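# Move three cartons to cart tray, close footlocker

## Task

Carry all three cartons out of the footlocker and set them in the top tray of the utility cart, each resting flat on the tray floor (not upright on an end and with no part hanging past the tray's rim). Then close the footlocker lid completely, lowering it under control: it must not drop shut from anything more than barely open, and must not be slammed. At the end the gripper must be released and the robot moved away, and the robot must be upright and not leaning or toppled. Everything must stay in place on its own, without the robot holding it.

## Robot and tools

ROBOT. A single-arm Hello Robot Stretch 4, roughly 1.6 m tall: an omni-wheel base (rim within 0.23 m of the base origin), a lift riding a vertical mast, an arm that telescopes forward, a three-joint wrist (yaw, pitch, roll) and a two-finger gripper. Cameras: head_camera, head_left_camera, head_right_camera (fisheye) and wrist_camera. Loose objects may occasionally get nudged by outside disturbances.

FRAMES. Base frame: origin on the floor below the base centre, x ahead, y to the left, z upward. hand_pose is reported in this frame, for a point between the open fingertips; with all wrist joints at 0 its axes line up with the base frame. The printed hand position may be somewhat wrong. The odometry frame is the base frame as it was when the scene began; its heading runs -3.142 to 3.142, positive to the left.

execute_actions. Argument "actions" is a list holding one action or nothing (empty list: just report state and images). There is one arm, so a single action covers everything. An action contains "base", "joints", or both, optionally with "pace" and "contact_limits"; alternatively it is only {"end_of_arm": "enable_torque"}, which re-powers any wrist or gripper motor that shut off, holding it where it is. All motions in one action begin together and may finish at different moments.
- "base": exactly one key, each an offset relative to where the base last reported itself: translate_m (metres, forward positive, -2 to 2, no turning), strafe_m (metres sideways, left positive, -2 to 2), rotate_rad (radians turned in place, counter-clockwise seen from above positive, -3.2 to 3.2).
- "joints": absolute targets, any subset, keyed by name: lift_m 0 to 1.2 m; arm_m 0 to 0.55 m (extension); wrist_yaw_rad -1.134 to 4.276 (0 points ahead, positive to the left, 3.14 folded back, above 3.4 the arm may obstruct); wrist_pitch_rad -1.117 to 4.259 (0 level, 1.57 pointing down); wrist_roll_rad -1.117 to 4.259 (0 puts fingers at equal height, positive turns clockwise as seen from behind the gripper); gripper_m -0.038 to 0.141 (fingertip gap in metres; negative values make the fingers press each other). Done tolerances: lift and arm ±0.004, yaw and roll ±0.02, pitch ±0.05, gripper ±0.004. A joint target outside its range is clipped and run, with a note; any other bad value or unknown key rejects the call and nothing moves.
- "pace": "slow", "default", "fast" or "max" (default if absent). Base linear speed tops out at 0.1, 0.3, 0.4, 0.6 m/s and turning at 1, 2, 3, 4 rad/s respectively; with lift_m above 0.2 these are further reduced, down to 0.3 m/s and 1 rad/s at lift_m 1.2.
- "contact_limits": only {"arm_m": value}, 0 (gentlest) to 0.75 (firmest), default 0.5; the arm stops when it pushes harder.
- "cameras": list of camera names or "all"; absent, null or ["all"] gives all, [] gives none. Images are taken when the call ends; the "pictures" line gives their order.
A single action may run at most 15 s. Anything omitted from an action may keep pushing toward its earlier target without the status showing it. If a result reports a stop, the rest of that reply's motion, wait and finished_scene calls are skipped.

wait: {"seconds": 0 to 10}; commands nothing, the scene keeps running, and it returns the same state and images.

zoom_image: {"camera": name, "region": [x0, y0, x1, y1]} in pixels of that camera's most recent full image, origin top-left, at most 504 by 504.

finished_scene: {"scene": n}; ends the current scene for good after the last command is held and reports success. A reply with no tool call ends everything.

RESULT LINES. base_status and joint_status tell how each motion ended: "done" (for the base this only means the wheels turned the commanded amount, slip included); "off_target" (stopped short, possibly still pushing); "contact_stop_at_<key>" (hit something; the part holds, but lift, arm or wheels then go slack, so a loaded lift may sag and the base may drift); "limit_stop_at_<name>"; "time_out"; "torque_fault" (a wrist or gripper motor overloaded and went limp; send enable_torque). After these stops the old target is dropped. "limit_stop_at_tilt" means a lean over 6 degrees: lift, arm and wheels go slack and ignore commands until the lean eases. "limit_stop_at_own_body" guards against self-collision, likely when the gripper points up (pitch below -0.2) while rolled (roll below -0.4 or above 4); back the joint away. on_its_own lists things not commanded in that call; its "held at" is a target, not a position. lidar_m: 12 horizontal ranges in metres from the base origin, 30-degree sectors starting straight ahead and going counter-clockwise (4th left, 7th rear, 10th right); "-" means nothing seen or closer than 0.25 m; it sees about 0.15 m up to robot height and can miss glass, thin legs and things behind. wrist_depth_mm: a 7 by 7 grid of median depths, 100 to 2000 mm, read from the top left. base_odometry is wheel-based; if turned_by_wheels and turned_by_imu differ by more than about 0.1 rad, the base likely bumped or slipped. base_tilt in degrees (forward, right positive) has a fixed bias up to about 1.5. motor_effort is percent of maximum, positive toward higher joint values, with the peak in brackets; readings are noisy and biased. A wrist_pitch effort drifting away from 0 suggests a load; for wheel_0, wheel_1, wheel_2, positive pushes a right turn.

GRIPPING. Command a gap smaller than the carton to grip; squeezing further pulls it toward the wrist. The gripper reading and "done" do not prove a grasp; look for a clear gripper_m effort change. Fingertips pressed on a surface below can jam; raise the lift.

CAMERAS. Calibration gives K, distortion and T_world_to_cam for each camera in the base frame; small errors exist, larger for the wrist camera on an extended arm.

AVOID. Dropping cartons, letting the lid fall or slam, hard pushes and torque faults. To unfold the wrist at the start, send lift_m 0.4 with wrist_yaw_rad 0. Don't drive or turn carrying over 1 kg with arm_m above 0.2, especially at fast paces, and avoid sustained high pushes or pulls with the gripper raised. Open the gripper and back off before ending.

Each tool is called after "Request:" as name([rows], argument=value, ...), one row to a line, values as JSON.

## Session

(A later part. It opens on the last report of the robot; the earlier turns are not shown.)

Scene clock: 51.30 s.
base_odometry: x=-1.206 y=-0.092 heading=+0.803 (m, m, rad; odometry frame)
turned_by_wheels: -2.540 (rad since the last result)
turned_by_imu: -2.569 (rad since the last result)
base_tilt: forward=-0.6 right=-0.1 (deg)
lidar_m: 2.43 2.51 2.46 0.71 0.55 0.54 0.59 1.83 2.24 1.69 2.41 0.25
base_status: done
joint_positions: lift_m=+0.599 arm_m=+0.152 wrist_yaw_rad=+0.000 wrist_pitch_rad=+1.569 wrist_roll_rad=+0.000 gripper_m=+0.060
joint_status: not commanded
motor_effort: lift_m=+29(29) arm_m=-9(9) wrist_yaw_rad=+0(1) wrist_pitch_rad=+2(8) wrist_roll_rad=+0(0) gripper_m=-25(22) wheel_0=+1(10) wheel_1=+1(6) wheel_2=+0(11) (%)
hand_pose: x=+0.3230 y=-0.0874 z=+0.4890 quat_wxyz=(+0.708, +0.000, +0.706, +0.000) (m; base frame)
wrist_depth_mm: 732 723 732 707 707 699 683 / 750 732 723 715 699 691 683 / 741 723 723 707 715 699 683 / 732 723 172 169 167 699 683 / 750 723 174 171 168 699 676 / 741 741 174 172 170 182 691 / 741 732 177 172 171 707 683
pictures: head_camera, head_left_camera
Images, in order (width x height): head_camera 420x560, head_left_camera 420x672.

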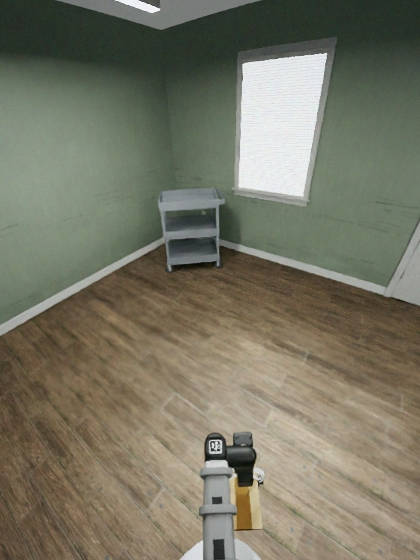

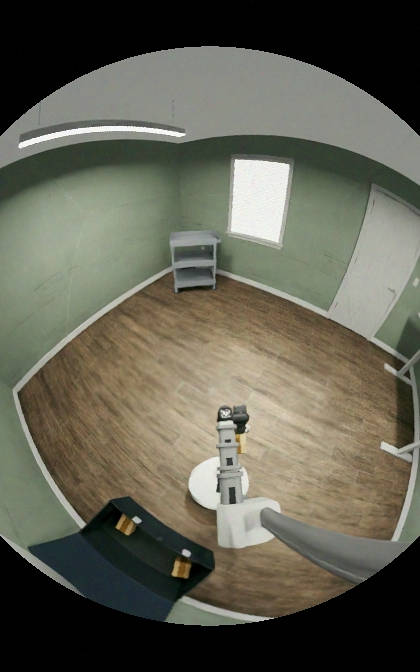

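Request:
execute_actions([
  {"base":{"rotate_rad":0.1}},
], cameras=[])

Request:
execute_actions([
  {"base":{"translate_m":2.0},"joints":{"lift_m":1.2},"pace":"fast"},
], cameras=[])

Request:
execute_actions([
  {"joints":{"arm_m":0.5}},
], cameras=["wrist_camera","head_left_camera"])

Scene clock: 52.20 s.
base_odometry: x=-1.206 y=-0.092 heading=+0.903 (m, m, rad; odometry frame)
turned_by_wheels: +0.100 (rad since the last result)
turned_by_imu: +0.100 (rad since the last result)
base_tilt: forward=-0.5 right=-0.1 (deg)
lidar_m: 2.43 2.46 2.46 0.68 0.53 0.50 0.63 2.13 1.81 1.69 2.61 0.26
base_status: done
joint_positions: lift_m=+0.599 arm_m=+0.152 wrist_yaw_rad=+0.000 wrist_pitch_rad=+1.569 wrist_roll_rad=+0.000 gripper_m=+0.060
joint_status: not commanded
motor_effort: lift_m=+29(29) arm_m=-9(9) wrist_yaw_rad=+0(0) wrist_pitch_rad=+3(4) wrist_roll_rad=-1(1) gripper_m=-24(24) wheel_0=-1(11) wheel_1=-2(7) wheel_2=-1(5) (%)
hand_pose: x=+0.3231 y=-0.0874 z=+0.4890 quat_wxyz=(+0.708, +0.000, +0.706, +0.000) (m; base frame)
wrist_depth_mm: 732 723 707 715 699 691 683 / 741 732 715 715 707 699 691 / 741 732 732 699 707 691 691 / 732 732 172 168 166 707 676 / 741 723 173 171 168 691 683 / 732 741 174 172 171 181 683 / 750 732 176 172 172 691 683
pictures: none
No camera images: the call's "cameras" was empty. Leave "cameras" out to get every camera's image.

Scene clock: 58.57 s.
base_odometry: x=+0.032 y=+1.479 heading=+0.903 (m, m, rad; odometry frame)
turned_by_wheels: +0.000 (rad since the last result)
turned_by_imu: -0.002 (rad since the last result)
base_tilt: forward=-0.5 right=-0.2 (deg)
lidar_m: 0.25 0.46 1.11 1.28 2.10 2.23 2.28 2.83 2.46 1.36 1.10 0.25
base_status: done
joint_positions: lift_m=+1.199 arm_m=+0.151 wrist_yaw_rad=+0.000 wrist_pitch_rad=+1.569 wrist_roll_rad=+0.000 gripper_m=+0.060
joint_status: all done
motor_effort: lift_m=+29(33) arm_m=-8(9) wrist_yaw_rad=+0(0) wrist_pitch_rad=+2(6) wrist_roll_rad=-1(1) gripper_m=-22(25) wheel_0=-2(5) wheel_1=-1(6) wheel_2=+2(11) (%)
hand_pose: x=+0.3230 y=-0.0874 z=+1.0887 quat_wxyz=(+0.708, +0.000, +0.706, +0.000) (m; base frame)
wrist_depth_mm: 1025 525 521 512 512 500 452 / 1118 530 525 517 512 504 459 / 1308 530 521 449 442 585 1255 / 1336 1366 172 169 167 1255 1281 / 1366 1366 173 170 169 1281 1281 / 1366 1308 175 172 171 181 1308 / 1397 1366 177 172 171 1281 1255
pictures: none
No camera images: the call's "cameras" was empty. Leave "cameras" out to get every camera's image.

Scene clock: 60.73 s.
base_odometry: x=+0.032 y=+1.479 heading=+0.903 (m, m, rad; odometry frame)
turned_by_wheels: +0.000 (rad since the last result)
turned_by_imu: -0.001 (rad since the last result)
base_tilt: forward=-0.5 right=-0.1 (deg)
lidar_m: 0.42 0.44 1.13 1.27 2.11 2.19 2.29 2.80 2.49 1.37 1.09 0.46
base_status: not commanded
joint_positions: lift_m=+1.199 arm_m=+0.498 wrist_yaw_rad=+0.000 wrist_pitch_rad=+1.569 wrist_roll_rad=+0.000 gripper_m=+0.060
joint_status: all done
motor_effort: lift_m=+29(29) arm_m=+9(6) wrist_yaw_rad=-1(1) wrist_pitch_rad=+3(5) wrist_roll_rad=+0(1) gripper_m=-23(21) wheel_0=-3(2) wheel_1=-1(1) wheel_2=+2(2) (%)
hand_pose: x=+0.6699 y=-0.0874 z=+1.0887 quat_wxyz=(+0.708, +0.000, +0.706, +0.000) (m; base frame)
wrist_depth_mm: 820 1025 1281 1308 1042 597 654 / 854 525 517 512 508 500 452 / 1008 530 525 512 504 500 473 / 1138 530 171 169 167 504 473 / 1336 525 173 170 168 500 449 / 1397 525 174 172 170 182 459 / 1336 525 177 172 172 500 473
pictures: head_left_camera, wrist_camera
camera_calibration (this result's frames):
wrist_camera: T_world_to_cam=[[0.00937039, -0.998771, -0.0486634, -0.0310553], [-0.999862, -0.00868918, -0.0141913, 0.746058], [0.013751, 0.0487897, -0.998714, 1.31119], [0, 0, 0, 1]] pos_world=[0.728216, -0.0885068, 1.31858]
Images, in order (width x height): head_left_camera 420x672, wrist_camera 616x392.

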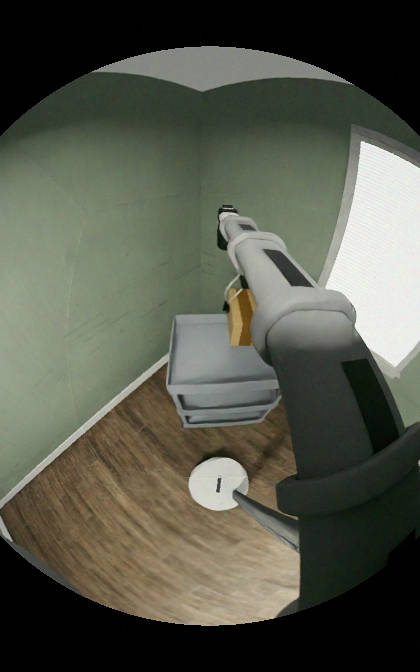

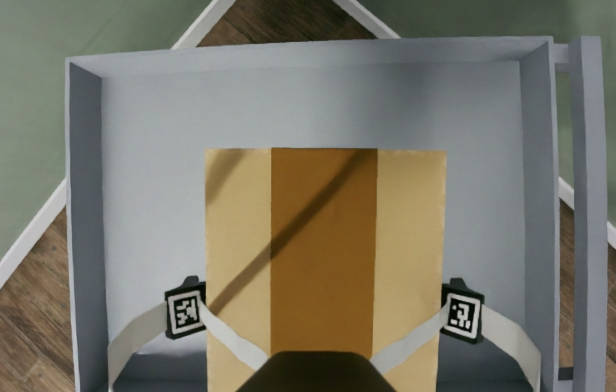

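Request:
execute_actions([
  {"joints":{"lift_m":0.988,"arm_m":0.55,"wrist_roll_rad":-0.04}},
], cameras=[])

Request:
execute_actions([
  {"joints":{"gripper_m":0.14}},
], cameras=[])

Request:
execute_actions([
  {"joints":{"lift_m":1.1}},
], cameras=["wrist_camera"])

Request:
execute_actions([
  {"base":{"translate_m":-1.597},"joints":{"arm_m":0.0,"wrist_roll_rad":-0.19},"pace":"fast"},
], cameras=[])

Request:
execute_actions([
  {"base":{"rotate_rad":2.44},"joints":{"lift_m":0.6}},
], cameras=[])

Request:
execute_actions([
  {"base":{"translate_m":0.508},"joints":{"arm_m":0.33},"pace":"fast"},
], cameras=["wrist_camera"])

Scene clock: 62.93 s.
base_odometry: x=+0.032 y=+1.479 heading=+0.903 (m, m, rad; odometry frame)
turned_by_wheels: +0.000 (rad since the last result)
turned_by_imu: -0.001 (rad since the last result)
base_tilt: forward=-0.5 right=-0.1 (deg)
lidar_m: 0.43 0.46 1.13 1.29 2.12 2.21 2.29 2.82 2.48 1.35 1.08 0.46
base_status: not commanded
joint_positions: lift_m=+0.988 arm_m=+0.548 wrist_yaw_rad=+0.000 wrist_pitch_rad=+1.569 wrist_roll_rad=-0.039 gripper_m=+0.060
joint_status: all done
motor_effort: lift_m=+21(28) arm_m=+9(9) wrist_yaw_rad=+0(0) wrist_pitch_rad=+2(6) wrist_roll_rad=-1(5) gripper_m=-25(26) wheel_0=-2(2) wheel_1=-1(1) wheel_2=+2(2) (%)
hand_pose: x=+0.7193 y=-0.0874 z=+0.8777 quat_wxyz=(+0.708, -0.014, +0.706, +0.014) (m; base frame)
wrist_depth_mm: 303 296 287 285 282 283 286 / 315 310 306 303 298 294 293 / 317 310 307 300 297 296 293 / 315 312 171 169 167 296 293 / 317 312 173 170 169 297 293 / 315 312 175 172 170 182 294 / 315 312 177 172 171 294 293
pictures: none
No camera images: the call's "cameras" was empty. Leave "cameras" out to get every camera's image.

Scene clock: 64.73 s.
base_odometry: x=+0.032 y=+1.479 heading=+0.903 (m, m, rad; odometry frame)
turned_by_wheels: +0.000 (rad since the last result)
turned_by_imu: -0.001 (rad since the last result)
base_tilt: forward=-0.6 right=-0.2 (deg)
lidar_m: 0.44 0.47 1.13 1.28 2.11 2.21 2.29 2.81 2.47 1.37 1.09 0.47
base_status: not commanded
joint_positions: lift_m=+0.988 arm_m=+0.548 wrist_yaw_rad=+0.000 wrist_pitch_rad=+1.570 wrist_roll_rad=-0.040 gripper_m=+0.140
joint_status: all done
motor_effort: lift_m=+21(21) arm_m=+8(9) wrist_yaw_rad=+2(0) wrist_pitch_rad=-2(3) wrist_roll_rad=-1(1) gripper_m=+1(29) wheel_0=-2(2) wheel_1=-1(1) wheel_2=+2(2) (%)
hand_pose: x=+0.7189 y=-0.0874 z=+0.8777 quat_wxyz=(+0.707, -0.014, +0.707, +0.014) (m; base frame)
wrist_depth_mm: 300 293 285 283 279 283 285 / 317 314 310 307 301 298 296 / 317 314 310 303 301 297 296 / 317 317 190 188 185 300 294 / 319 315 190 187 186 300 296 / 317 314 190 187 185 206 296 / 319 315 190 142 186 300 296
pictures: none
No camera images: the call's "cameras" was empty. Leave "cameras" out to get every camera's image.

Scene clock: 66.23 s.
base_odometry: x=+0.032 y=+1.479 heading=+0.903 (m, m, rad; odometry frame)
turned_by_wheels: +0.000 (rad since the last result)
turned_by_imu: -0.001 (rad since the last result)
base_tilt: forward=-0.6 right=-0.2 (deg)
lidar_m: 0.41 0.45 1.13 1.30 2.10 2.21 2.27 2.81 2.47 1.35 1.08 0.45
base_status: not commanded
joint_positions: lift_m=+1.100 arm_m=+0.548 wrist_yaw_rad=+0.000 wrist_pitch_rad=+1.570 wrist_roll_rad=-0.040 gripper_m=+0.140
joint_status: all done
motor_effort: lift_m=+25(27) arm_m=+9(9) wrist_yaw_rad=+1(1) wrist_pitch_rad=-1(2) wrist_roll_rad=-1(1) gripper_m=+2(0) wheel_0=-2(2) wheel_1=-1(1) wheel_2=+2(2) (%)
hand_pose: x=+0.7189 y=-0.0874 z=+0.9894 quat_wxyz=(+0.707, -0.014, +0.707, +0.014) (m; base frame)
wrist_depth_mm: 798 991 1229 1205 1098 809 647 / 392 424 421 418 413 407 399 / 421 430 421 421 413 404 404 / 421 427 424 297 410 407 404 / 430 433 421 300 413 410 402 / 427 427 301 300 298 206 404 / 433 427 424 142 413 410 402
pictures: wrist_camera
camera_calibration (this result's frames):
wrist_camera: T_world_to_cam=[[0.0486902, -0.997628, -0.0486542, -0.0645287], [-0.99876, -0.0481228, -0.0127651, 0.787975], [0.0103935, 0.0492154, -0.998734, 1.21372], [0, 0, 0, 1]] pos_world=[0.777525, -0.0861897, 1.2191]
Images, in order (width x height): wrist_camera 616x392.

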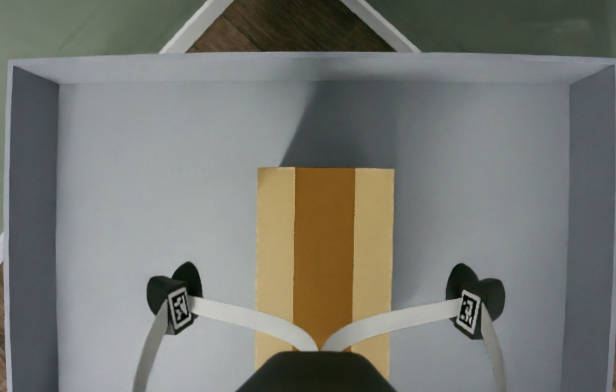

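Scene clock: 72.57 s.
base_odometry: x=-0.957 y=+0.225 heading=+0.903 (m, m, rad; odometry frame)
turned_by_wheels: +0.000 (rad since the last result)
turned_by_imu: -0.004 (rad since the last result)
base_tilt: forward=-0.5 right=-0.2 (deg)
lidar_m: 2.04 2.22 2.20 1.71 0.83 0.83 0.94 2.54 1.83 1.97 2.31 2.30
base_status: done
joint_positions: lift_m=+1.100 arm_m=+0.002 wrist_yaw_rad=+0.000 wrist_pitch_rad=+1.570 wrist_roll_rad=-0.190 gripper_m=+0.140
joint_status: all done
motor_effort: lift_m=+24(25) arm_m=-9(11) wrist_yaw_rad=+2(1) wrist_pitch_rad=-2(2) wrist_roll_rad=-1(2) gripper_m=-1(0) wheel_0=-1(8) wheel_1=+1(6) wheel_2=-2(11) (%)
hand_pose: x=+0.1726 y=-0.0874 z=+0.9894 quat_wxyz=(+0.704, -0.067, +0.704, +0.067) (m; base frame)
wrist_depth_mm: 1281 1229 1205 1229 1182 1205 1160 / 1281 1281 1229 1281 1205 1205 1182 / 1255 1255 1229 1205 1205 1160 1205 / 1229 1229 1205 1229 1205 1182 1182 / 1281 1205 1042 991 1182 1205 1160 / 1255 1229 1008 991 1205 206 1160 / 1229 1255 1229 142 1205 1182 1182
pictures: none
No camera images: the call's "cameras" was empty. Leave "cameras" out to get every camera's image.

Scene clock: 75.73 s.
base_odometry: x=-0.957 y=+0.225 heading=-2.941 (m, m, rad; odometry frame)
turned_by_wheels: +2.440 (rad since the last result)
turned_by_imu: +2.465 (rad since the last result)
base_tilt: forward=-0.6 right=-0.1 (deg)
lidar_m: 0.82 0.89 2.11 1.92 1.84 2.37 2.31 2.04 2.05 2.20 1.99 1.47
base_status: done
joint_positions: lift_m=+0.600 arm_m=+0.002 wrist_yaw_rad=+0.000 wrist_pitch_rad=+1.570 wrist_roll_rad=-0.190 gripper_m=+0.140
joint_status: all done
motor_effort: lift_m=+16(23) arm_m=-9(9) wrist_yaw_rad=+1(2) wrist_pitch_rad=-1(2) wrist_roll_rad=+0(1) gripper_m=-2(1) wheel_0=-2(8) wheel_1=-3(7) wheel_2=+0(4) (%)
hand_pose: x=+0.1727 y=-0.0874 z=+0.4901 quat_wxyz=(+0.704, -0.067, +0.704, +0.067) (m; base frame)
wrist_depth_mm: 741 732 732 707 707 699 683 / 741 741 715 715 707 691 676 / 750 723 741 715 707 699 683 / 759 741 715 715 707 691 699 / 741 741 512 504 699 699 699 / 741 512 504 500 517 206 691 / 741 512 512 142 715 699 699
pictures: none
No camera images: the call's "cameras" was empty. Leave "cameras" out to get every camera's image.

Scene clock: 78.37 s.
base_odometry: x=-1.455 y=+0.124 heading=-2.941 (m, m, rad; odometry frame)
turned_by_wheels: +0.000 (rad since the last result)
turned_by_imu: -0.001 (rad since the last result)
base_tilt: forward=-0.6 right=-0.1 (deg)
lidar_m: 0.31 0.34 0.50 2.52 1.98 2.69 2.83 2.41 2.30 2.22 1.29 0.35
base_status: done
joint_positions: lift_m=+0.600 arm_m=+0.328 wrist_yaw_rad=+0.000 wrist_pitch_rad=+1.570 wrist_roll_rad=-0.190 gripper_m=+0.140
joint_status: all done
motor_effort: lift_m=+16(16) arm_m=+9(11) wrist_yaw_rad=+1(2) wrist_pitch_rad=+0(2) wrist_roll_rad=+0(1) gripper_m=+0(1) wheel_0=+0(10) wheel_1=+0(8) wheel_2=+2(11) (%)
hand_pose: x=+0.4997 y=-0.0874 z=+0.4901 quat_wxyz=(+0.704, -0.067, +0.704, +0.067) (m; base frame)
wrist_depth_mm: 707 661 574 508 462 433 621 / 654 707 691 683 654 496 683 / 603 715 699 691 676 488 683 / 723 715 707 574 683 683 691 / 676 715 699 574 640 691 683 / 455 459 473 574 469 206 691 / 741 407 415 142 427 691 691
pictures: wrist_camera
camera_calibration (this result's frames):
wrist_camera: T_world_to_cam=[[0.197698, -0.979063, -0.0484876, -0.151058], [-0.980257, -0.197287, -0.013173, 0.540527], [0.00333125, 0.0501346, -0.998737, 0.720966], [0, 0, 0, 1]] pos_world=[0.557318, -0.077402, 0.719851]
Images, in order (width x height): wrist_camera 616x392.

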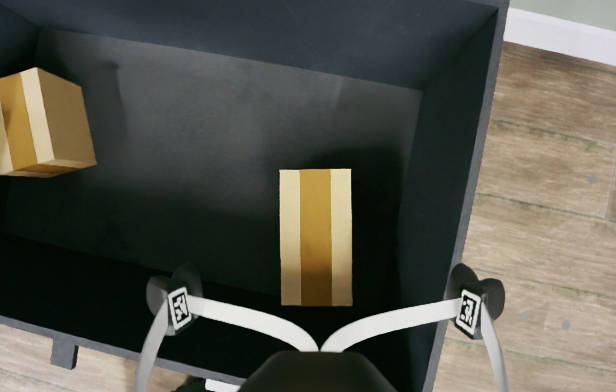

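Request:
execute_actions([
  {"base":{"strafe_m":0.012},"joints":{"lift_m":0.21}},
], cameras=["wrist_camera"])

Request:
execute_actions([
  {"joints":{"gripper_m":0.06}},
], cameras=[])

Request:
execute_actions([
  {"joints":{"lift_m":0.6}},
], cameras=["wrist_camera"])

Request:
execute_actions([
  {"base":{"translate_m":-0.2},"joints":{"arm_m":0.15,"wrist_roll_rad":-0.04}},
], cameras=[])

Request:
execute_actions([
  {"base":{"rotate_rad":-2.44}},
], cameras=[])

Request:
execute_actions([
  {"base":{"translate_m":1.84},"joints":{"lift_m":1.2},"pace":"fast"},
], cameras=[])

Request:
execute_actions([
  {"joints":{"arm_m":0.53}},
], cameras=["wrist_camera"])

Scene clock: 81.13 s.
base_odometry: x=-1.453 y=+0.112 heading=-2.941 (m, m, rad; odometry frame)
turned_by_wheels: +0.000 (rad since the last result)
turned_by_imu: -0.001 (rad since the last result)
base_tilt: forward=-0.5 right=-0.1 (deg)
lidar_m: 0.33 0.34 0.47 2.51 2.00 2.67 2.84 2.44 2.29 2.23 1.26 0.35
base_status: done
joint_positions: lift_m=+0.211 arm_m=+0.328 wrist_yaw_rad=+0.000 wrist_pitch_rad=+1.570 wrist_roll_rad=-0.190 gripper_m=+0.140
joint_status: all done
motor_effort: lift_m=+14(16) arm_m=+9(9) wrist_yaw_rad=+0(0) wrist_pitch_rad=-2(2) wrist_roll_rad=+1(0) gripper_m=-2(2) wheel_0=-2(11) wheel_1=+1(7) wheel_2=+0(0) (%)
hand_pose: x=+0.4995 y=-0.0874 z=+0.1002 quat_wxyz=(+0.704, -0.067, +0.704, +0.067) (m; base frame)
wrist_depth_mm: 314 307 306 301 297 294 286 / 312 310 306 303 296 296 264 / 314 309 186 184 182 294 251 / 315 310 185 183 181 296 246 / 314 309 186 182 181 293 233 / 314 310 186 182 181 206 222 / 312 312 186 136 182 286 211
pictures: wrist_camera
camera_calibration (this result's frames):
wrist_camera: T_world_to_cam=[[0.197668, -0.979063, -0.0486107, -0.169899], [-0.980265, -0.197287, -0.012562, 0.535162], [0.00270868, 0.0501345, -0.998739, 0.331921], [0, 0, 0, 1]] pos_world=[0.557285, -0.077402, 0.329967]
Images, in order (width x height): wrist_camera 616x392.

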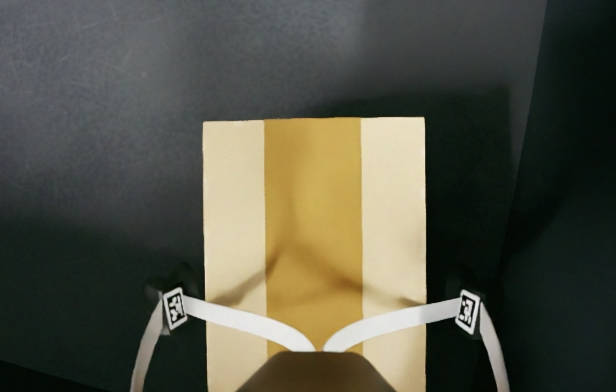

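Scene clock: 82.93 s.
base_odometry: x=-1.453 y=+0.112 heading=-2.941 (m, m, rad; odometry frame)
turned_by_wheels: +0.000 (rad since the last result)
turned_by_imu: -0.001 (rad since the last result)
base_tilt: forward=-0.5 right=-0.1 (deg)
lidar_m: 0.31 0.36 0.49 2.52 1.98 2.66 2.82 2.42 2.30 2.22 1.30 0.34
base_status: not commanded
joint_positions: lift_m=+0.210 arm_m=+0.328 wrist_yaw_rad=+0.000 wrist_pitch_rad=+1.570 wrist_roll_rad=-0.190 gripper_m=+0.060
joint_status: all done
motor_effort: lift_m=+18(18) arm_m=+9(9) wrist_yaw_rad=+2(0) wrist_pitch_rad=+0(2) wrist_roll_rad=+0(0) gripper_m=-24(21) wheel_0=-2(2) wheel_1=+1(1) wheel_2=+0(0) (%)
hand_pose: x=+0.4997 y=-0.0874 z=+0.0999 quat_wxyz=(+0.704, -0.067, +0.704, +0.067) (m; base frame)
wrist_depth_mm: 309 309 303 300 296 291 285 / 312 307 303 300 294 291 264 / 310 307 174 171 169 291 251 / 314 304 175 171 170 291 245 / 312 309 174 171 170 293 233 / 312 307 174 172 170 181 222 / 312 309 175 171 169 285 203
pictures: none
No camera images: the call's "cameras" was empty. Leave "cameras" out to get every camera's image.

Scene clock: 85.50 s.
base_odometry: x=-1.453 y=+0.112 heading=-2.941 (m, m, rad; odometry frame)
turned_by_wheels: +0.000 (rad since the last result)
turned_by_imu: -0.001 (rad since the last result)
base_tilt: forward=-0.6 right=-0.1 (deg)
lidar_m: 0.32 0.34 0.47 2.51 2.00 2.67 2.83 2.43 2.31 2.23 1.27 0.36
base_status: not commanded
joint_positions: lift_m=+0.599 arm_m=+0.328 wrist_yaw_rad=+0.000 wrist_pitch_rad=+1.570 wrist_roll_rad=-0.190 gripper_m=+0.060
joint_status: all done
motor_effort: lift_m=+27(29) arm_m=+9(9) wrist_yaw_rad=+0(1) wrist_pitch_rad=+0(0) wrist_roll_rad=+0(1) gripper_m=-26(23) wheel_0=-2(2) wheel_1=+1(1) wheel_2=+0(0) (%)
hand_pose: x=+0.4997 y=-0.0874 z=+0.4892 quat_wxyz=(+0.704, -0.067, +0.704, +0.067) (m; base frame)
wrist_depth_mm: 715 676 580 517 466 424 621 / 640 699 699 691 654 484 691 / 585 715 174 171 169 469 676 / 715 715 174 171 169 473 683 / 668 699 174 171 170 691 691 / 445 469 175 172 170 181 683 / 741 413 176 172 170 699 691
pictures: wrist_camera
camera_calibration (this result's frames):
wrist_camera: T_world_to_cam=[[0.197684, -0.979066, -0.0484855, -0.151098], [-0.98026, -0.197272, -0.0131838, 0.540537], [0.00334296, 0.0501346, -0.998737, 0.720073], [0, 0, 0, 1]] pos_world=[0.557329, -0.0774029, 0.718964]
Images, in order (width x height): wrist_camera 616x392.

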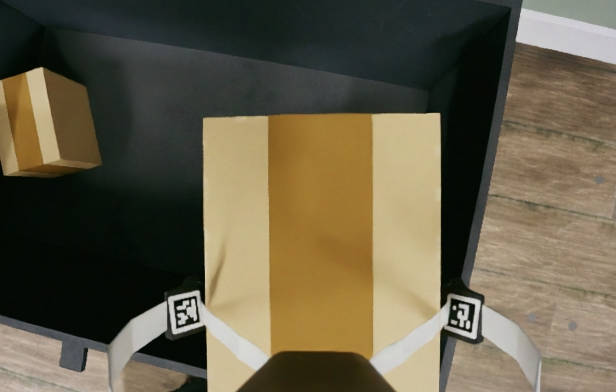

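Scene clock: 87.57 s.
base_odometry: x=-1.257 y=+0.152 heading=-2.941 (m, m, rad; odometry frame)
turned_by_wheels: +0.000 (rad since the last result)
turned_by_imu: -0.001 (rad since the last result)
base_tilt: forward=-0.6 right=-0.2 (deg)
lidar_m: 0.42 0.54 0.78 2.52 1.91 2.67 2.62 2.28 2.29 2.21 1.56 0.25
base_status: done
joint_positions: lift_m=+0.599 arm_m=+0.152 wrist_yaw_rad=+0.000 wrist_pitch_rad=+1.570 wrist_roll_rad=-0.040 gripper_m=+0.060
joint_status: all done
motor_effort: lift_m=+27(27) arm_m=-9(8) wrist_yaw_rad=+1(1) wrist_pitch_rad=-1(3) wrist_roll_rad=+2(0) gripper_m=-24(23) wheel_0=-1(3) wheel_1=+0(7) wheel_2=-1(10) (%)
hand_pose: x=+0.3227 y=-0.0874 z=+0.4892 quat_wxyz=(+0.707, -0.014, +0.707, +0.014) (m; base frame)
wrist_depth_mm: 418 397 421 413 484 683 691 / 585 580 564 539 535 691 683 / 723 741 173 172 169 699 691 / 741 732 174 172 169 699 691 / 750 732 175 172 170 691 691 / 741 732 175 172 170 181 691 / 741 715 175 172 169 691 683
pictures: none
No camera images: the call's "cameras" was empty. Leave "cameras" out to get every camera's image.

Scene clock: 90.07 s.
base_odometry: x=-1.257 y=+0.152 heading=+0.902 (m, m, rad; odometry frame)
turned_by_wheels: -2.440 (rad since the last result)
turned_by_imu: -2.467 (rad since the last result)
base_tilt: forward=-0.6 right=+0.0 (deg)
lidar_m: 2.27 2.24 2.22 1.35 0.53 0.53 0.60 2.11 1.92 1.96 2.62 0.27
base_status: done
joint_positions: lift_m=+0.599 arm_m=+0.152 wrist_yaw_rad=+0.000 wrist_pitch_rad=+1.570 wrist_roll_rad=-0.040 gripper_m=+0.060
joint_status: not commanded
motor_effort: lift_m=+27(27) arm_m=-9(9) wrist_yaw_rad=+1(0) wrist_pitch_rad=+0(3) wrist_roll_rad=+2(2) gripper_m=-24(24) wheel_0=+1(7) wheel_1=+0(7) wheel_2=+1(7) (%)
hand_pose: x=+0.3228 y=-0.0874 z=+0.4892 quat_wxyz=(+0.707, -0.014, +0.707, +0.014) (m; base frame)
wrist_depth_mm: 732 723 715 723 691 691 699 / 732 723 715 707 699 699 683 / 741 741 174 171 169 691 691 / 741 732 174 172 170 699 683 / 741 732 174 172 170 691 683 / 741 723 174 172 170 182 691 / 741 732 175 171 170 683 683
pictures: none
No camera images: the call's "cameras" was empty. Leave "cameras" out to get every camera's image.

Scene clock: 96.03 s.
base_odometry: x=-0.117 y=+1.596 heading=+0.902 (m, m, rad; odometry frame)
turned_by_wheels: +0.000 (rad since the last result)
turned_by_imu: -0.001 (rad since the last result)
base_tilt: forward=-0.6 right=-0.1 (deg)
lidar_m: 0.40 1.00 0.99 1.12 1.85 2.26 2.13 2.98 2.76 1.47 0.61 0.25
base_status: done
joint_positions: lift_m=+1.199 arm_m=+0.151 wrist_yaw_rad=+0.000 wrist_pitch_rad=+1.570 wrist_roll_rad=-0.040 gripper_m=+0.060
joint_status: all done
motor_effort: lift_m=+26(29) arm_m=-9(9) wrist_yaw_rad=+1(0) wrist_pitch_rad=+0(1) wrist_roll_rad=+2(2) gripper_m=-28(25) wheel_0=+0(6) wheel_1=-1(7) wheel_2=+1(10) (%)
hand_pose: x=+0.3227 y=-0.0874 z=+1.0890 quat_wxyz=(+0.707, -0.014, +0.707, +0.014) (m; base frame)
wrist_depth_mm: 946 1182 521 521 508 459 500 / 1042 1336 525 517 508 508 504 / 1255 1336 174 171 169 504 500 / 1336 1366 174 171 169 1308 1281 / 1366 1308 175 171 170 1255 1255 / 1366 1366 175 172 170 181 1255 / 1397 1366 176 172 170 1281 1255
pictures: none
No camera images: the call's "cameras" was empty. Leave "cameras" out to get every camera's image.

Scene clock: 98.27 s.
base_odometry: x=-0.117 y=+1.596 heading=+0.902 (m, m, rad; odometry frame)
turned_by_wheels: +0.000 (rad since the last result)
turned_by_imu: -0.001 (rad since the last result)
base_tilt: forward=-0.6 right=-0.1 (deg)
lidar_m: 0.42 1.00 0.99 1.12 1.83 2.21 2.17 2.99 2.77 1.47 0.64 0.46
base_status: not commanded
joint_positions: lift_m=+1.199 arm_m=+0.528 wrist_yaw_rad=+0.000 wrist_pitch_rad=+1.570 wrist_roll_rad=-0.040 gripper_m=+0.060
joint_status: all done
motor_effort: lift_m=+26(26) arm_m=+9(13) wrist_yaw_rad=+0(1) wrist_pitch_rad=+0(1) wrist_roll_rad=+2(2) gripper_m=-24(18) wheel_0=+0(0) wheel_1=-1(0) wheel_2=+1(1) (%)
hand_pose: x=+0.6997 y=-0.0874 z=+1.0890 quat_wxyz=(+0.707, -0.014, +0.707, +0.014) (m; base frame)
wrist_depth_mm: 647 820 1078 1308 1281 1042 831 / 715 931 1078 517 508 496 496 / 854 1138 174 171 169 500 500 / 1042 1336 175 171 170 387 500 / 1255 1336 174 171 169 387 496 / 1366 1366 174 172 169 181 500 / 1366 1336 175 171 169 397 496
pictures: wrist_camera
camera_calibration (this result's frames):
wrist_camera: T_world_to_cam=[[0.0498154, -0.997574, -0.0486214, -0.0595641], [-0.998698, -0.0492176, -0.0134163, 0.770613], [0.0109908, 0.0492265, -0.998727, 1.31298], [0, 0, 0, 1]] pos_world=[0.758146, -0.0861253, 1.31875]
Images, in order (width x height): wrist_camera 616x392.

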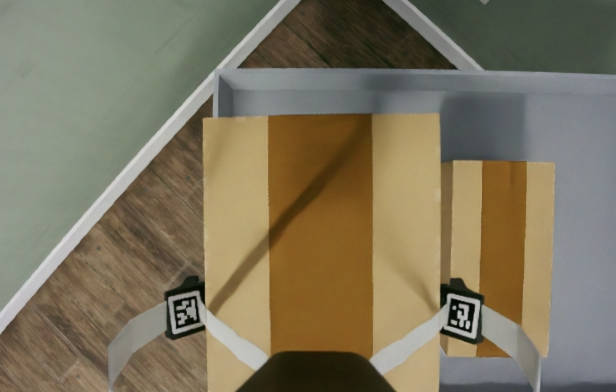

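Request:
execute_actions([
  {"joints":{"lift_m":0.985}},
], cameras=[])

Request:
execute_actions([
  {"joints":{"gripper_m":0.14}},
], cameras=[])

Request:
execute_actions([
  {"joints":{"lift_m":1.1}},
], cameras=["wrist_camera"])

Request:
execute_actions([
  {"base":{"translate_m":-1.84},"joints":{"arm_m":0.0,"wrist_roll_rad":-0.42},"pace":"fast"},
], cameras=[])

Request:
execute_actions([
  {"base":{"rotate_rad":2.44},"joints":{"lift_m":0.6}},
], cameras=[])

Request:
execute_actions([
  {"base":{"strafe_m":0.52},"joints":{"arm_m":0.435},"pace":"fast"},
], cameras=[])

Request:
execute_actions([
  {"base":{"translate_m":0.2}},
], cameras=["wrist_camera"])

Scene clock: 100.47 s.
base_odometry: x=-0.117 y=+1.596 heading=+0.902 (m, m, rad; odometry frame)
turned_by_wheels: +0.000 (rad since the last result)
turned_by_imu: -0.001 (rad since the last result)
base_tilt: forward=-0.5 right=-0.2 (deg)
lidar_m: 0.42 0.99 0.99 1.12 1.86 2.23 2.16 3.01 2.76 1.45 0.65 0.45
base_status: not commanded
joint_positions: lift_m=+0.985 arm_m=+0.528 wrist_yaw_rad=+0.000 wrist_pitch_rad=+1.570 wrist_roll_rad=-0.040 gripper_m=+0.060
joint_status: all done
motor_effort: lift_m=+18(24) arm_m=+9(9) wrist_yaw_rad=+0(1) wrist_pitch_rad=+0(0) wrist_roll_rad=+2(2) gripper_m=-23(19) wheel_0=+0(0) wheel_1=-1(1) wheel_2=+1(0) (%)
hand_pose: x=+0.6997 y=-0.0874 z=+0.8749 quat_wxyz=(+0.707, -0.014, +0.707, +0.014) (m; base frame)
wrist_depth_mm: 647 285 304 300 298 293 291 / 732 289 306 300 297 296 290 / 854 290 174 171 169 294 233 / 1008 293 174 171 170 294 218 / 1182 294 174 172 170 294 216 / 1160 254 175 173 170 181 215 / 1138 294 175 171 170 296 200
pictures: none
No camera images: the call's "cameras" was empty. Leave "cameras" out to get every camera's image.

Scene clock: 102.27 s.
base_odometry: x=-0.117 y=+1.596 heading=+0.902 (m, m, rad; odometry frame)
turned_by_wheels: +0.000 (rad since the last result)
turned_by_imu: -0.001 (rad since the last result)
base_tilt: forward=-0.5 right=-0.1 (deg)
lidar_m: 0.44 0.99 0.99 1.11 1.84 2.23 2.17 3.00 2.77 1.45 0.65 0.46
base_status: not commanded
joint_positions: lift_m=+0.985 arm_m=+0.528 wrist_yaw_rad=+0.000 wrist_pitch_rad=+1.570 wrist_roll_rad=-0.040 gripper_m=+0.140
joint_status: all done
motor_effort: lift_m=+18(18) arm_m=+9(9) wrist_yaw_rad=+2(1) wrist_pitch_rad=-2(5) wrist_roll_rad=+2(2) gripper_m=+1(25) wheel_0=+1(0) wheel_1=-1(1) wheel_2=+1(1) (%)
hand_pose: x=+0.6995 y=-0.0874 z=+0.8749 quat_wxyz=(+0.707, -0.014, +0.707, +0.014) (m; base frame)
wrist_depth_mm: 647 286 306 301 297 294 293 / 723 290 307 303 300 296 293 / 854 293 309 185 183 296 232 / 991 296 187 185 184 294 217 / 1118 297 187 185 183 285 216 / 1138 257 187 185 183 206 214 / 1160 294 188 141 183 297 211
pictures: none
No camera images: the call's "cameras" was empty. Leave "cameras" out to get every camera's image.

Scene clock: 103.80 s.
base_odometry: x=-0.117 y=+1.596 heading=+0.902 (m, m, rad; odometry frame)
turned_by_wheels: +0.000 (rad since the last result)
turned_by_imu: -0.001 (rad since the last result)
base_tilt: forward=-0.6 right=-0.1 (deg)
lidar_m: 0.42 0.98 0.97 1.11 1.86 2.25 2.16 3.00 2.77 1.48 0.65 0.45
base_status: not commanded
joint_positions: lift_m=+1.100 arm_m=+0.528 wrist_yaw_rad=+0.000 wrist_pitch_rad=+1.570 wrist_roll_rad=-0.040 gripper_m=+0.140
joint_status: all done
motor_effort: lift_m=+25(27) arm_m=+9(9) wrist_yaw_rad=+1(0) wrist_pitch_rad=-2(2) wrist_roll_rad=+1(1) gripper_m=-1(0) wheel_0=+0(1) wheel_1=-1(1) wheel_2=+1(1) (%)
hand_pose: x=+0.6995 y=-0.0874 z=+0.9893 quat_wxyz=(+0.707, -0.014, +0.707, +0.014) (m; base frame)
wrist_depth_mm: 640 820 946 1182 1205 627 768 / 732 946 415 418 410 410 404 / 854 1160 421 415 413 410 402 / 1008 1255 418 298 407 309 290 / 1229 1255 421 298 407 304 289 / 1255 1229 301 300 300 207 289 / 1281 1255 421 141 413 300 289
pictures: wrist_camera
camera_calibration (this result's frames):
wrist_camera: T_world_to_cam=[[0.0494411, -0.997591, -0.0486509, -0.0641093], [-0.998723, -0.0488718, -0.0128228, 0.768545], [0.0104143, 0.0492227, -0.998734, 1.21389], [0, 0, 0, 1]] pos_world=[0.758091, -0.0861457, 1.21909]
Images, in order (width x height): wrist_camera 616x392.

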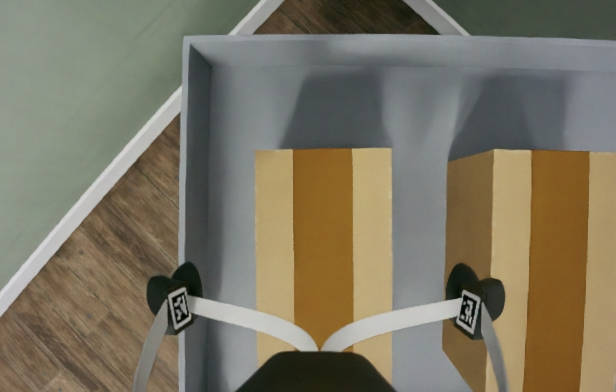

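Scene clock: 110.87 s.
base_odometry: x=-1.257 y=+0.152 heading=+0.902 (m, m, rad; odometry frame)
turned_by_wheels: +0.000 (rad since the last result)
turned_by_imu: -0.004 (rad since the last result)
base_tilt: forward=-0.6 right=-0.1 (deg)
lidar_m: 2.26 2.24 2.22 1.32 0.53 0.52 0.70 2.10 1.92 1.93 2.63 2.62
base_status: done
joint_positions: lift_m=+1.100 arm_m=+0.002 wrist_yaw_rad=+0.000 wrist_pitch_rad=+1.570 wrist_roll_rad=-0.420 gripper_m=+0.140
joint_status: all done
motor_effort: lift_m=+24(25) arm_m=-9(9) wrist_yaw_rad=+2(1) wrist_pitch_rad=-1(1) wrist_roll_rad=-1(6) gripper_m=+1(2) wheel_0=-1(2) wheel_1=-1(10) wheel_2=+0(12) (%)
hand_pose: x=+0.1726 y=-0.0874 z=+0.9894 quat_wxyz=(+0.692, -0.147, +0.691, +0.147) (m; base frame)
wrist_depth_mm: 1229 1229 1229 1205 1205 1182 1160 / 1281 1255 1229 1205 1229 1182 1138 / 1281 1255 1229 1205 1182 1182 1182 / 1281 1255 1229 1205 1205 1182 1160 / 1255 1205 1025 991 1205 1160 1160 / 1008 1118 1008 991 1205 206 1138 / 1205 1042 1255 142 1182 1160 1182
pictures: none
No camera images: the call's "cameras" was empty. Leave "cameras" out to get every camera's image.

Scene clock: 114.03 s.
base_odometry: x=-1.257 y=+0.152 heading=-2.941 (m, m, rad; odometry frame)
turned_by_wheels: +2.440 (rad since the last result)
turned_by_imu: +2.465 (rad since the last result)
base_tilt: forward=-0.6 right=-0.1 (deg)
lidar_m: 0.53 0.54 0.79 2.51 1.92 2.69 2.63 2.27 2.30 2.22 1.57 0.55
base_status: done
joint_positions: lift_m=+0.600 arm_m=+0.002 wrist_yaw_rad=+0.000 wrist_pitch_rad=+1.570 wrist_roll_rad=-0.420 gripper_m=+0.140
joint_status: all done
motor_effort: lift_m=+16(22) arm_m=-9(9) wrist_yaw_rad=+1(2) wrist_pitch_rad=-1(1) wrist_roll_rad=-1(1) gripper_m=+4(1) wheel_0=-1(4) wheel_1=-1(6) wheel_2=-2(9) (%)
hand_pose: x=+0.1726 y=-0.0874 z=+0.4901 quat_wxyz=(+0.692, -0.147, +0.691, +0.147) (m; base frame)
wrist_depth_mm: 750 732 723 715 634 535 683 / 741 732 723 723 707 699 691 / 750 750 715 715 707 707 691 / 732 741 512 715 715 683 707 / 741 512 504 504 707 691 699 / 741 517 504 500 699 206 691 / 750 521 504 141 699 691 699
pictures: none
No camera images: the call's "cameras" was empty. Leave "cameras" out to get every camera's image.

Scene clock: 116.57 s.
base_odometry: x=-1.154 y=-0.357 heading=-2.941 (m, m, rad; odometry frame)
turned_by_wheels: +0.000 (rad since the last result)
turned_by_imu: -0.002 (rad since the last result)
base_tilt: forward=-0.6 right=-0.1 (deg)
lidar_m: 0.54 1.21 1.67 2.01 1.46 1.79 2.60 2.61 2.61 2.73 0.74 0.55
base_status: done
joint_positions: lift_m=+0.600 arm_m=+0.433 wrist_yaw_rad=+0.000 wrist_pitch_rad=+1.570 wrist_roll_rad=-0.420 gripper_m=+0.140
joint_status: all done
motor_effort: lift_m=+16(16) arm_m=+9(10) wrist_yaw_rad=+2(2) wrist_pitch_rad=-1(1) wrist_roll_rad=-1(0) gripper_m=+0(2) wheel_0=+2(13) wheel_1=-2(11) wheel_2=+0(1) (%)
hand_pose: x=+0.6046 y=-0.0874 z=+0.4901 quat_wxyz=(+0.692, -0.147, +0.691, +0.147) (m; base frame)
wrist_depth_mm: 750 732 723 564 661 559 488 / 741 741 723 569 676 668 597 / 741 741 732 574 569 683 668 / 750 732 574 691 668 683 668 / 741 741 473 603 683 668 676 / 732 741 715 715 445 206 676 / 741 732 723 142 699 430 640
pictures: none
No camera images: the call's "cameras" was empty. Leave "cameras" out to get every camera's image.

Scene clock: 118.63 s.
base_odometry: x=-1.350 y=-0.397 heading=-2.941 (m, m, rad; odometry frame)
turned_by_wheels: +0.000 (rad since the last result)
turned_by_imu: -0.001 (rad since the last result)
base_tilt: forward=-0.6 right=-0.1 (deg)
lidar_m: 0.33 0.98 1.37 2.00 1.59 1.78 2.80 2.77 2.78 2.75 0.48 0.36
base_status: done
joint_positions: lift_m=+0.600 arm_m=+0.433 wrist_yaw_rad=+0.000 wrist_pitch_rad=+1.570 wrist_roll_rad=-0.420 gripper_m=+0.140
joint_status: not commanded
motor_effort: lift_m=+16(16) arm_m=+9(9) wrist_yaw_rad=+0(2) wrist_pitch_rad=-1(0) wrist_roll_rad=+0(0) gripper_m=+0(1) wheel_0=+1(3) wheel_1=+1(8) wheel_2=+1(10) (%)
hand_pose: x=+0.6046 y=-0.0874 z=+0.4901 quat_wxyz=(+0.692, -0.147, +0.691, +0.147) (m; base frame)
wrist_depth_mm: 750 732 732 375 317 281 257 / 732 732 715 442 375 332 296 / 741 732 715 691 621 421 359 / 750 732 597 580 691 676 504 / 750 732 569 569 683 668 683 / 750 732 480 683 683 206 668 / 759 723 544 142 683 668 661
pictures: wrist_camera
camera_calibration (this result's frames):
wrist_camera: T_world_to_cam=[[0.415714, -0.908212, -0.0482971, -0.297533], [-0.909458, -0.41559, -0.0130529, 0.581476], [-0.00821697, 0.0493505, -0.998748, 0.727527], [0, 0, 0, 1]] pos_world=[0.658495, -0.0644712, 0.719836]
Images, in order (width x height): wrist_camera 616x392.

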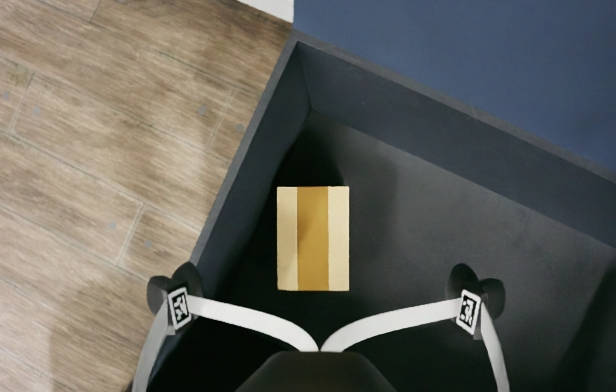

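Request:
execute_actions([
  {"base":{"strafe_m":0.012},"joints":{"lift_m":0.3,"arm_m":0.423}},
], cameras=["wrist_camera"])

Request:
execute_actions([
  {"joints":{"lift_m":0.21}},
], cameras=["wrist_camera"])

Request:
execute_actions([
  {"joints":{"gripper_m":0.06}},
], cameras=[])

Request:
execute_actions([
  {"joints":{"lift_m":0.6}},
], cameras=["wrist_camera"])

Request:
execute_actions([
  {"base":{"translate_m":-0.135},"joints":{"arm_m":0.15,"wrist_roll_rad":-0.04}},
], cameras=[])

Request:
execute_actions([
  {"base":{"rotate_rad":-2.44}},
], cameras=[])

Request:
execute_actions([
  {"base":{"translate_m":2.0},"joints":{"lift_m":1.2},"pace":"fast"},
], cameras=[])

Request:
execute_actions([
  {"base":{"translate_m":0.233},"joints":{"arm_m":0.53}},
], cameras=["wrist_camera"])

Scene clock: 121.17 s.
base_odometry: x=-1.347 y=-0.409 heading=-2.941 (m, m, rad; odometry frame)
turned_by_wheels: +0.000 (rad since the last result)
turned_by_imu: -0.001 (rad since the last result)
base_tilt: forward=-0.7 right=-0.1 (deg)
lidar_m: 0.35 0.97 1.36 1.97 1.56 1.79 2.79 2.78 2.79 2.75 0.47 0.36
base_status: done
joint_positions: lift_m=+0.300 arm_m=+0.425 wrist_yaw_rad=+0.000 wrist_pitch_rad=+1.570 wrist_roll_rad=-0.420 gripper_m=+0.140
joint_status: all done
motor_effort: lift_m=+16(15) arm_m=-9(9) wrist_yaw_rad=+0(1) wrist_pitch_rad=-1(0) wrist_roll_rad=+0(0) gripper_m=+1(1) wheel_0=+0(13) wheel_1=+1(8) wheel_2=+0(2) (%)
hand_pose: x=+0.5957 y=-0.0874 z=+0.1901 quat_wxyz=(+0.692, -0.147, +0.691, +0.147) (m; base frame)
wrist_depth_mm: - 121 180 312 285 240 211 / 106 133 210 394 384 309 263 / 110 150 252 392 384 382 353 / 117 169 274 273 384 382 375 / 129 195 296 271 384 377 375 / 142 202 274 272 271 206 377 / 159 242 397 141 382 382 377
pictures: wrist_camera
camera_calibration (this result's frames):
wrist_camera: T_world_to_cam=[[0.4156, -0.908261, -0.0483667, -0.308227], [-0.909509, -0.415484, -0.0129005, 0.569438], [-0.00837861, 0.0493514, -0.998746, 0.427942], [0, 0, 0, 1]] pos_world=[0.649593, -0.0644775, 0.419843]
Images, in order (width x height): wrist_camera 616x392.

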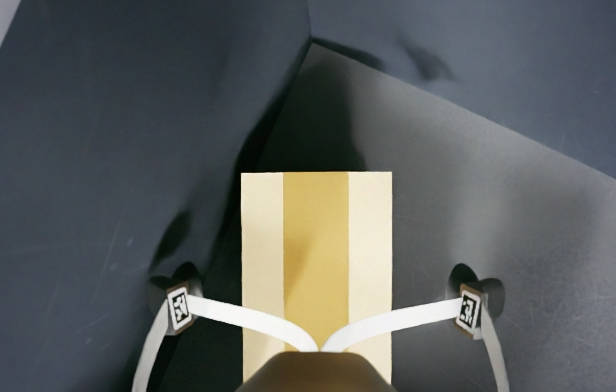

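Scene clock: 122.53 s.
base_odometry: x=-1.347 y=-0.409 heading=-2.941 (m, m, rad; odometry frame)
turned_by_wheels: +0.000 (rad since the last result)
turned_by_imu: -0.001 (rad since the last result)
base_tilt: forward=-0.6 right=-0.1 (deg)
lidar_m: 0.34 0.98 1.38 1.97 1.56 1.79 2.79 2.76 2.80 2.76 0.49 0.35
base_status: not commanded
joint_positions: lift_m=+0.211 arm_m=+0.425 wrist_yaw_rad=+0.000 wrist_pitch_rad=+1.570 wrist_roll_rad=-0.420 gripper_m=+0.140
joint_status: all done
motor_effort: lift_m=+14(14) arm_m=-9(9) wrist_yaw_rad=+1(1) wrist_pitch_rad=-2(2) wrist_roll_rad=+0(0) gripper_m=+1(1) wheel_0=+0(0) wheel_1=+1(1) wheel_2=+0(0) (%)
hand_pose: x=+0.5956 y=-0.0874 z=+0.1002 quat_wxyz=(+0.692, -0.147, +0.691, +0.147) (m; base frame)
wrist_depth_mm: - 121 180 298 285 239 210 / 106 133 209 301 297 293 263 / 111 150 241 300 296 294 290 / 117 169 186 182 181 296 290 / 129 193 186 182 181 294 291 / 142 193 185 182 181 206 290 / 159 242 186 135 181 293 291
pictures: wrist_camera
camera_calibration (this result's frames):
wrist_camera: T_world_to_cam=[[0.415579, -0.90826, -0.0485543, -0.312487], [-0.909514, -0.415485, -0.0124898, 0.56812], [-0.00882964, 0.0493514, -0.998742, 0.33846], [0, 0, 0, 1]] pos_world=[0.649565, -0.0644775, 0.329957]
Images, in order (width x height): wrist_camera 616x392.

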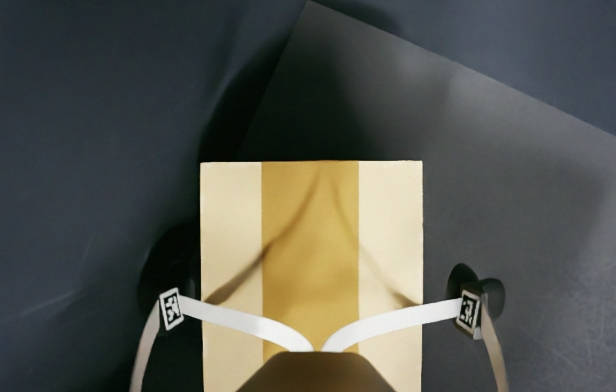

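Scene clock: 124.33 s.
base_odometry: x=-1.347 y=-0.409 heading=-2.941 (m, m, rad; odometry frame)
turned_by_wheels: +0.000 (rad since the last result)
turned_by_imu: -0.001 (rad since the last result)
base_tilt: forward=-0.5 right=-0.1 (deg)
lidar_m: 0.35 0.97 1.39 1.98 1.57 1.76 2.78 2.77 2.78 2.76 0.47 0.36
base_status: not commanded
joint_positions: lift_m=+0.210 arm_m=+0.425 wrist_yaw_rad=+0.000 wrist_pitch_rad=+1.570 wrist_roll_rad=-0.420 gripper_m=+0.060
joint_status: all done
motor_effort: lift_m=+17(16) arm_m=-9(9) wrist_yaw_rad=+1(1) wrist_pitch_rad=-1(3) wrist_roll_rad=+0(0) gripper_m=-19(26) wheel_0=+0(0) wheel_1=+1(1) wheel_2=+0(0) (%)
hand_pose: x=+0.5957 y=-0.0874 z=+0.1000 quat_wxyz=(+0.692, -0.147, +0.691, +0.147) (m; base frame)
wrist_depth_mm: - 121 181 298 287 242 212 / 105 133 208 298 294 290 263 / 110 149 229 301 294 293 289 / 117 169 175 171 170 293 289 / 128 195 175 172 170 293 289 / 142 189 175 172 170 180 290 / 159 244 176 171 169 293 289
pictures: none
No camera images: the call's "cameras" was empty. Leave "cameras" out to get every camera's image.

Scene clock: 126.90 s.
base_odometry: x=-1.347 y=-0.409 heading=-2.941 (m, m, rad; odometry frame)
turned_by_wheels: +0.000 (rad since the last result)
turned_by_imu: -0.001 (rad since the last result)
base_tilt: forward=-0.5 right=-0.2 (deg)
lidar_m: 0.34 0.99 1.37 1.98 1.56 1.79 2.79 2.78 2.80 2.76 0.49 0.36
base_status: not commanded
joint_positions: lift_m=+0.600 arm_m=+0.425 wrist_yaw_rad=+0.000 wrist_pitch_rad=+1.570 wrist_roll_rad=-0.420 gripper_m=+0.060
joint_status: all done
motor_effort: lift_m=+26(27) arm_m=-9(9) wrist_yaw_rad=+1(2) wrist_pitch_rad=-1(1) wrist_roll_rad=+0(0) gripper_m=-24(23) wheel_0=+0(0) wheel_1=+1(1) wheel_2=+0(0) (%)
hand_pose: x=+0.5957 y=-0.0874 z=+0.4893 quat_wxyz=(+0.692, -0.147, +0.691, +0.147) (m; base frame)
wrist_depth_mm: 732 723 715 384 329 293 266 / 741 723 715 484 402 345 307 / 732 723 715 580 597 449 362 / 750 732 175 172 169 668 535 / 741 732 175 172 169 668 661 / 732 723 175 172 169 179 654 / 741 715 175 171 169 661 668
pictures: wrist_camera
camera_calibration (this result's frames):
wrist_camera: T_world_to_cam=[[0.415579, -0.908269, -0.0483855, -0.29372], [-0.909518, -0.415465, -0.0128594, 0.57325], [-0.00842268, 0.0493516, -0.998746, 0.72677], [0, 0, 0, 1]] pos_world=[0.649566, -0.0644787, 0.719018]
Images, in order (width x height): wrist_camera 616x392.

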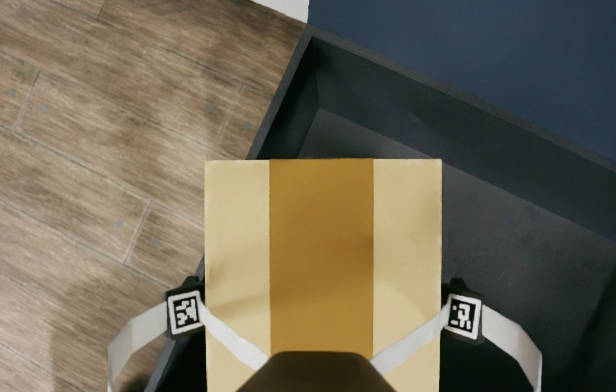

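Scene clock: 128.83 s.
base_odometry: x=-1.215 y=-0.382 heading=-2.941 (m, m, rad; odometry frame)
turned_by_wheels: +0.000 (rad since the last result)
turned_by_imu: -0.001 (rad since the last result)
base_tilt: forward=-0.6 right=-0.2 (deg)
lidar_m: 0.49 1.11 1.57 1.98 1.49 1.79 2.65 2.67 2.70 2.76 0.68 0.25
base_status: done
joint_positions: lift_m=+0.600 arm_m=+0.152 wrist_yaw_rad=+0.000 wrist_pitch_rad=+1.570 wrist_roll_rad=-0.040 gripper_m=+0.060
joint_status: all done
motor_effort: lift_m=+26(26) arm_m=-9(10) wrist_yaw_rad=+2(0) wrist_pitch_rad=-2(2) wrist_roll_rad=+2(5) gripper_m=-19(23) wheel_0=+0(2) wheel_1=+0(6) wheel_2=-2(10) (%)
hand_pose: x=+0.3226 y=-0.0874 z=+0.4893 quat_wxyz=(+0.707, -0.014, +0.707, +0.014) (m; base frame)
wrist_depth_mm: 750 732 535 699 683 676 676 / 741 732 715 459 392 676 661 / 741 732 723 609 569 640 597 / 732 732 175 172 169 707 691 / 750 732 175 172 170 691 683 / 750 732 175 171 170 180 691 / 741 732 175 171 170 691 699
pictures: none
No camera images: the call's "cameras" was empty. Leave "cameras" out to get every camera's image.

Scene clock: 131.33 s.
base_odometry: x=-1.215 y=-0.382 heading=+0.902 (m, m, rad; odometry frame)
turned_by_wheels: -2.440 (rad since the last result)
turned_by_imu: -2.468 (rad since the last result)
base_tilt: forward=-0.5 right=-0.2 (deg)
lidar_m: 2.67 2.76 2.38 0.56 0.47 0.48 1.22 1.98 1.91 1.47 2.31 0.27
base_status: done
joint_positions: lift_m=+0.600 arm_m=+0.152 wrist_yaw_rad=+0.000 wrist_pitch_rad=+1.570 wrist_roll_rad=-0.040 gripper_m=+0.060
joint_status: not commanded
motor_effort: lift_m=+25(26) arm_m=-9(9) wrist_yaw_rad=-1(1) wrist_pitch_rad=-1(0) wrist_roll_rad=+1(2) gripper_m=-21(19) wheel_0=+0(6) wheel_1=+0(8) wheel_2=+1(8) (%)
hand_pose: x=+0.3228 y=-0.0874 z=+0.4894 quat_wxyz=(+0.707, -0.014, +0.707, +0.014) (m; base frame)
wrist_depth_mm: 750 723 723 715 699 699 683 / 750 741 723 715 699 691 691 / 732 732 723 707 699 699 691 / 750 732 174 172 169 699 691 / 741 741 174 172 169 691 691 / 741 732 174 172 170 180 691 / 741 723 175 171 169 699 699
pictures: none
No camera images: the call's "cameras" was empty. Leave "cameras" out to get every camera's image.

Scene clock: 137.63 s.
base_odometry: x=+0.025 y=+1.187 heading=+0.902 (m, m, rad; odometry frame)
turned_by_wheels: +0.000 (rad since the last result)
turned_by_imu: -0.002 (rad since the last result)
base_tilt: forward=-0.5 right=-0.1 (deg)
lidar_m: 0.67 0.70 1.41 1.60 2.54 2.07 2.21 2.57 2.53 1.45 1.16 0.25
base_status: done
joint_positions: lift_m=+1.199 arm_m=+0.152 wrist_yaw_rad=+0.000 wrist_pitch_rad=+1.570 wrist_roll_rad=-0.040 gripper_m=+0.060
joint_status: all done
motor_effort: lift_m=+25(27) arm_m=-8(9) wrist_yaw_rad=+2(1) wrist_pitch_rad=-1(0) wrist_roll_rad=+1(2) gripper_m=-23(24) wheel_0=+0(4) wheel_1=-1(8) wheel_2=+0(13) (%)
hand_pose: x=+0.3227 y=-0.0874 z=+1.0890 quat_wxyz=(+0.707, -0.014, +0.707, +0.014) (m; base frame)
wrist_depth_mm: 1366 854 854 831 1308 1255 1098 / 1336 1336 1160 1160 1308 1308 1255 / 1366 1336 1336 1308 1308 1308 1308 / 1366 1366 175 172 170 1308 1255 / 1336 1397 175 171 170 1308 1281 / 1366 1336 175 172 169 180 1281 / 1397 1366 175 171 169 1255 1281
pictures: none
No camera images: the call's "cameras" was empty. Leave "cameras" out to get every camera's image.

Scene clock: 139.87 s.
base_odometry: x=+0.169 y=+1.370 heading=+0.902 (m, m, rad; odometry frame)
turned_by_wheels: +0.000 (rad since the last result)
turned_by_imu: -0.001 (rad since the last result)
base_tilt: forward=-0.5 right=-0.1 (deg)
lidar_m: 0.42 0.45 1.25 1.43 2.36 2.29 2.42 2.71 2.25 1.23 0.98 0.47
base_status: done
joint_positions: lift_m=+1.199 arm_m=+0.528 wrist_yaw_rad=+0.000 wrist_pitch_rad=+1.570 wrist_roll_rad=-0.040 gripper_m=+0.060
joint_status: all done
motor_effort: lift_m=+25(25) arm_m=+9(11) wrist_yaw_rad=+0(1) wrist_pitch_rad=+0(3) wrist_roll_rad=+2(2) gripper_m=-24(23) wheel_0=+2(7) wheel_1=+1(9) wheel_2=+0(8) (%)
hand_pose: x=+0.6997 y=-0.0874 z=+1.0891 quat_wxyz=(+0.707, -0.014, +0.707, +0.014) (m; base frame)
wrist_depth_mm: 931 1182 1336 1308 891 661 530 / 535 530 521 517 504 732 609 / 535 530 525 512 508 917 741 / 415 407 174 172 170 1182 917 / 413 410 174 172 170 1255 1182 / 415 407 175 172 169 180 1281 / 544 539 175 171 168 436 1281
pictures: wrist_camera
camera_calibration (this result's frames):
wrist_camera: T_world_to_cam=[[0.0498259, -0.997573, -0.048631, -0.0595558], [-0.9987, -0.0492375, -0.0132248, 0.770383], [0.0107982, 0.0492267, -0.998729, 1.3132], [0, 0, 0, 1]] pos_world=[0.758169, -0.0861242, 1.31883]
Images, in order (width x height): wrist_camera 616x392.

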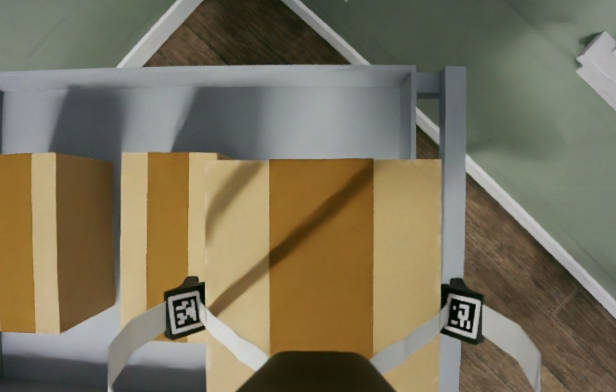

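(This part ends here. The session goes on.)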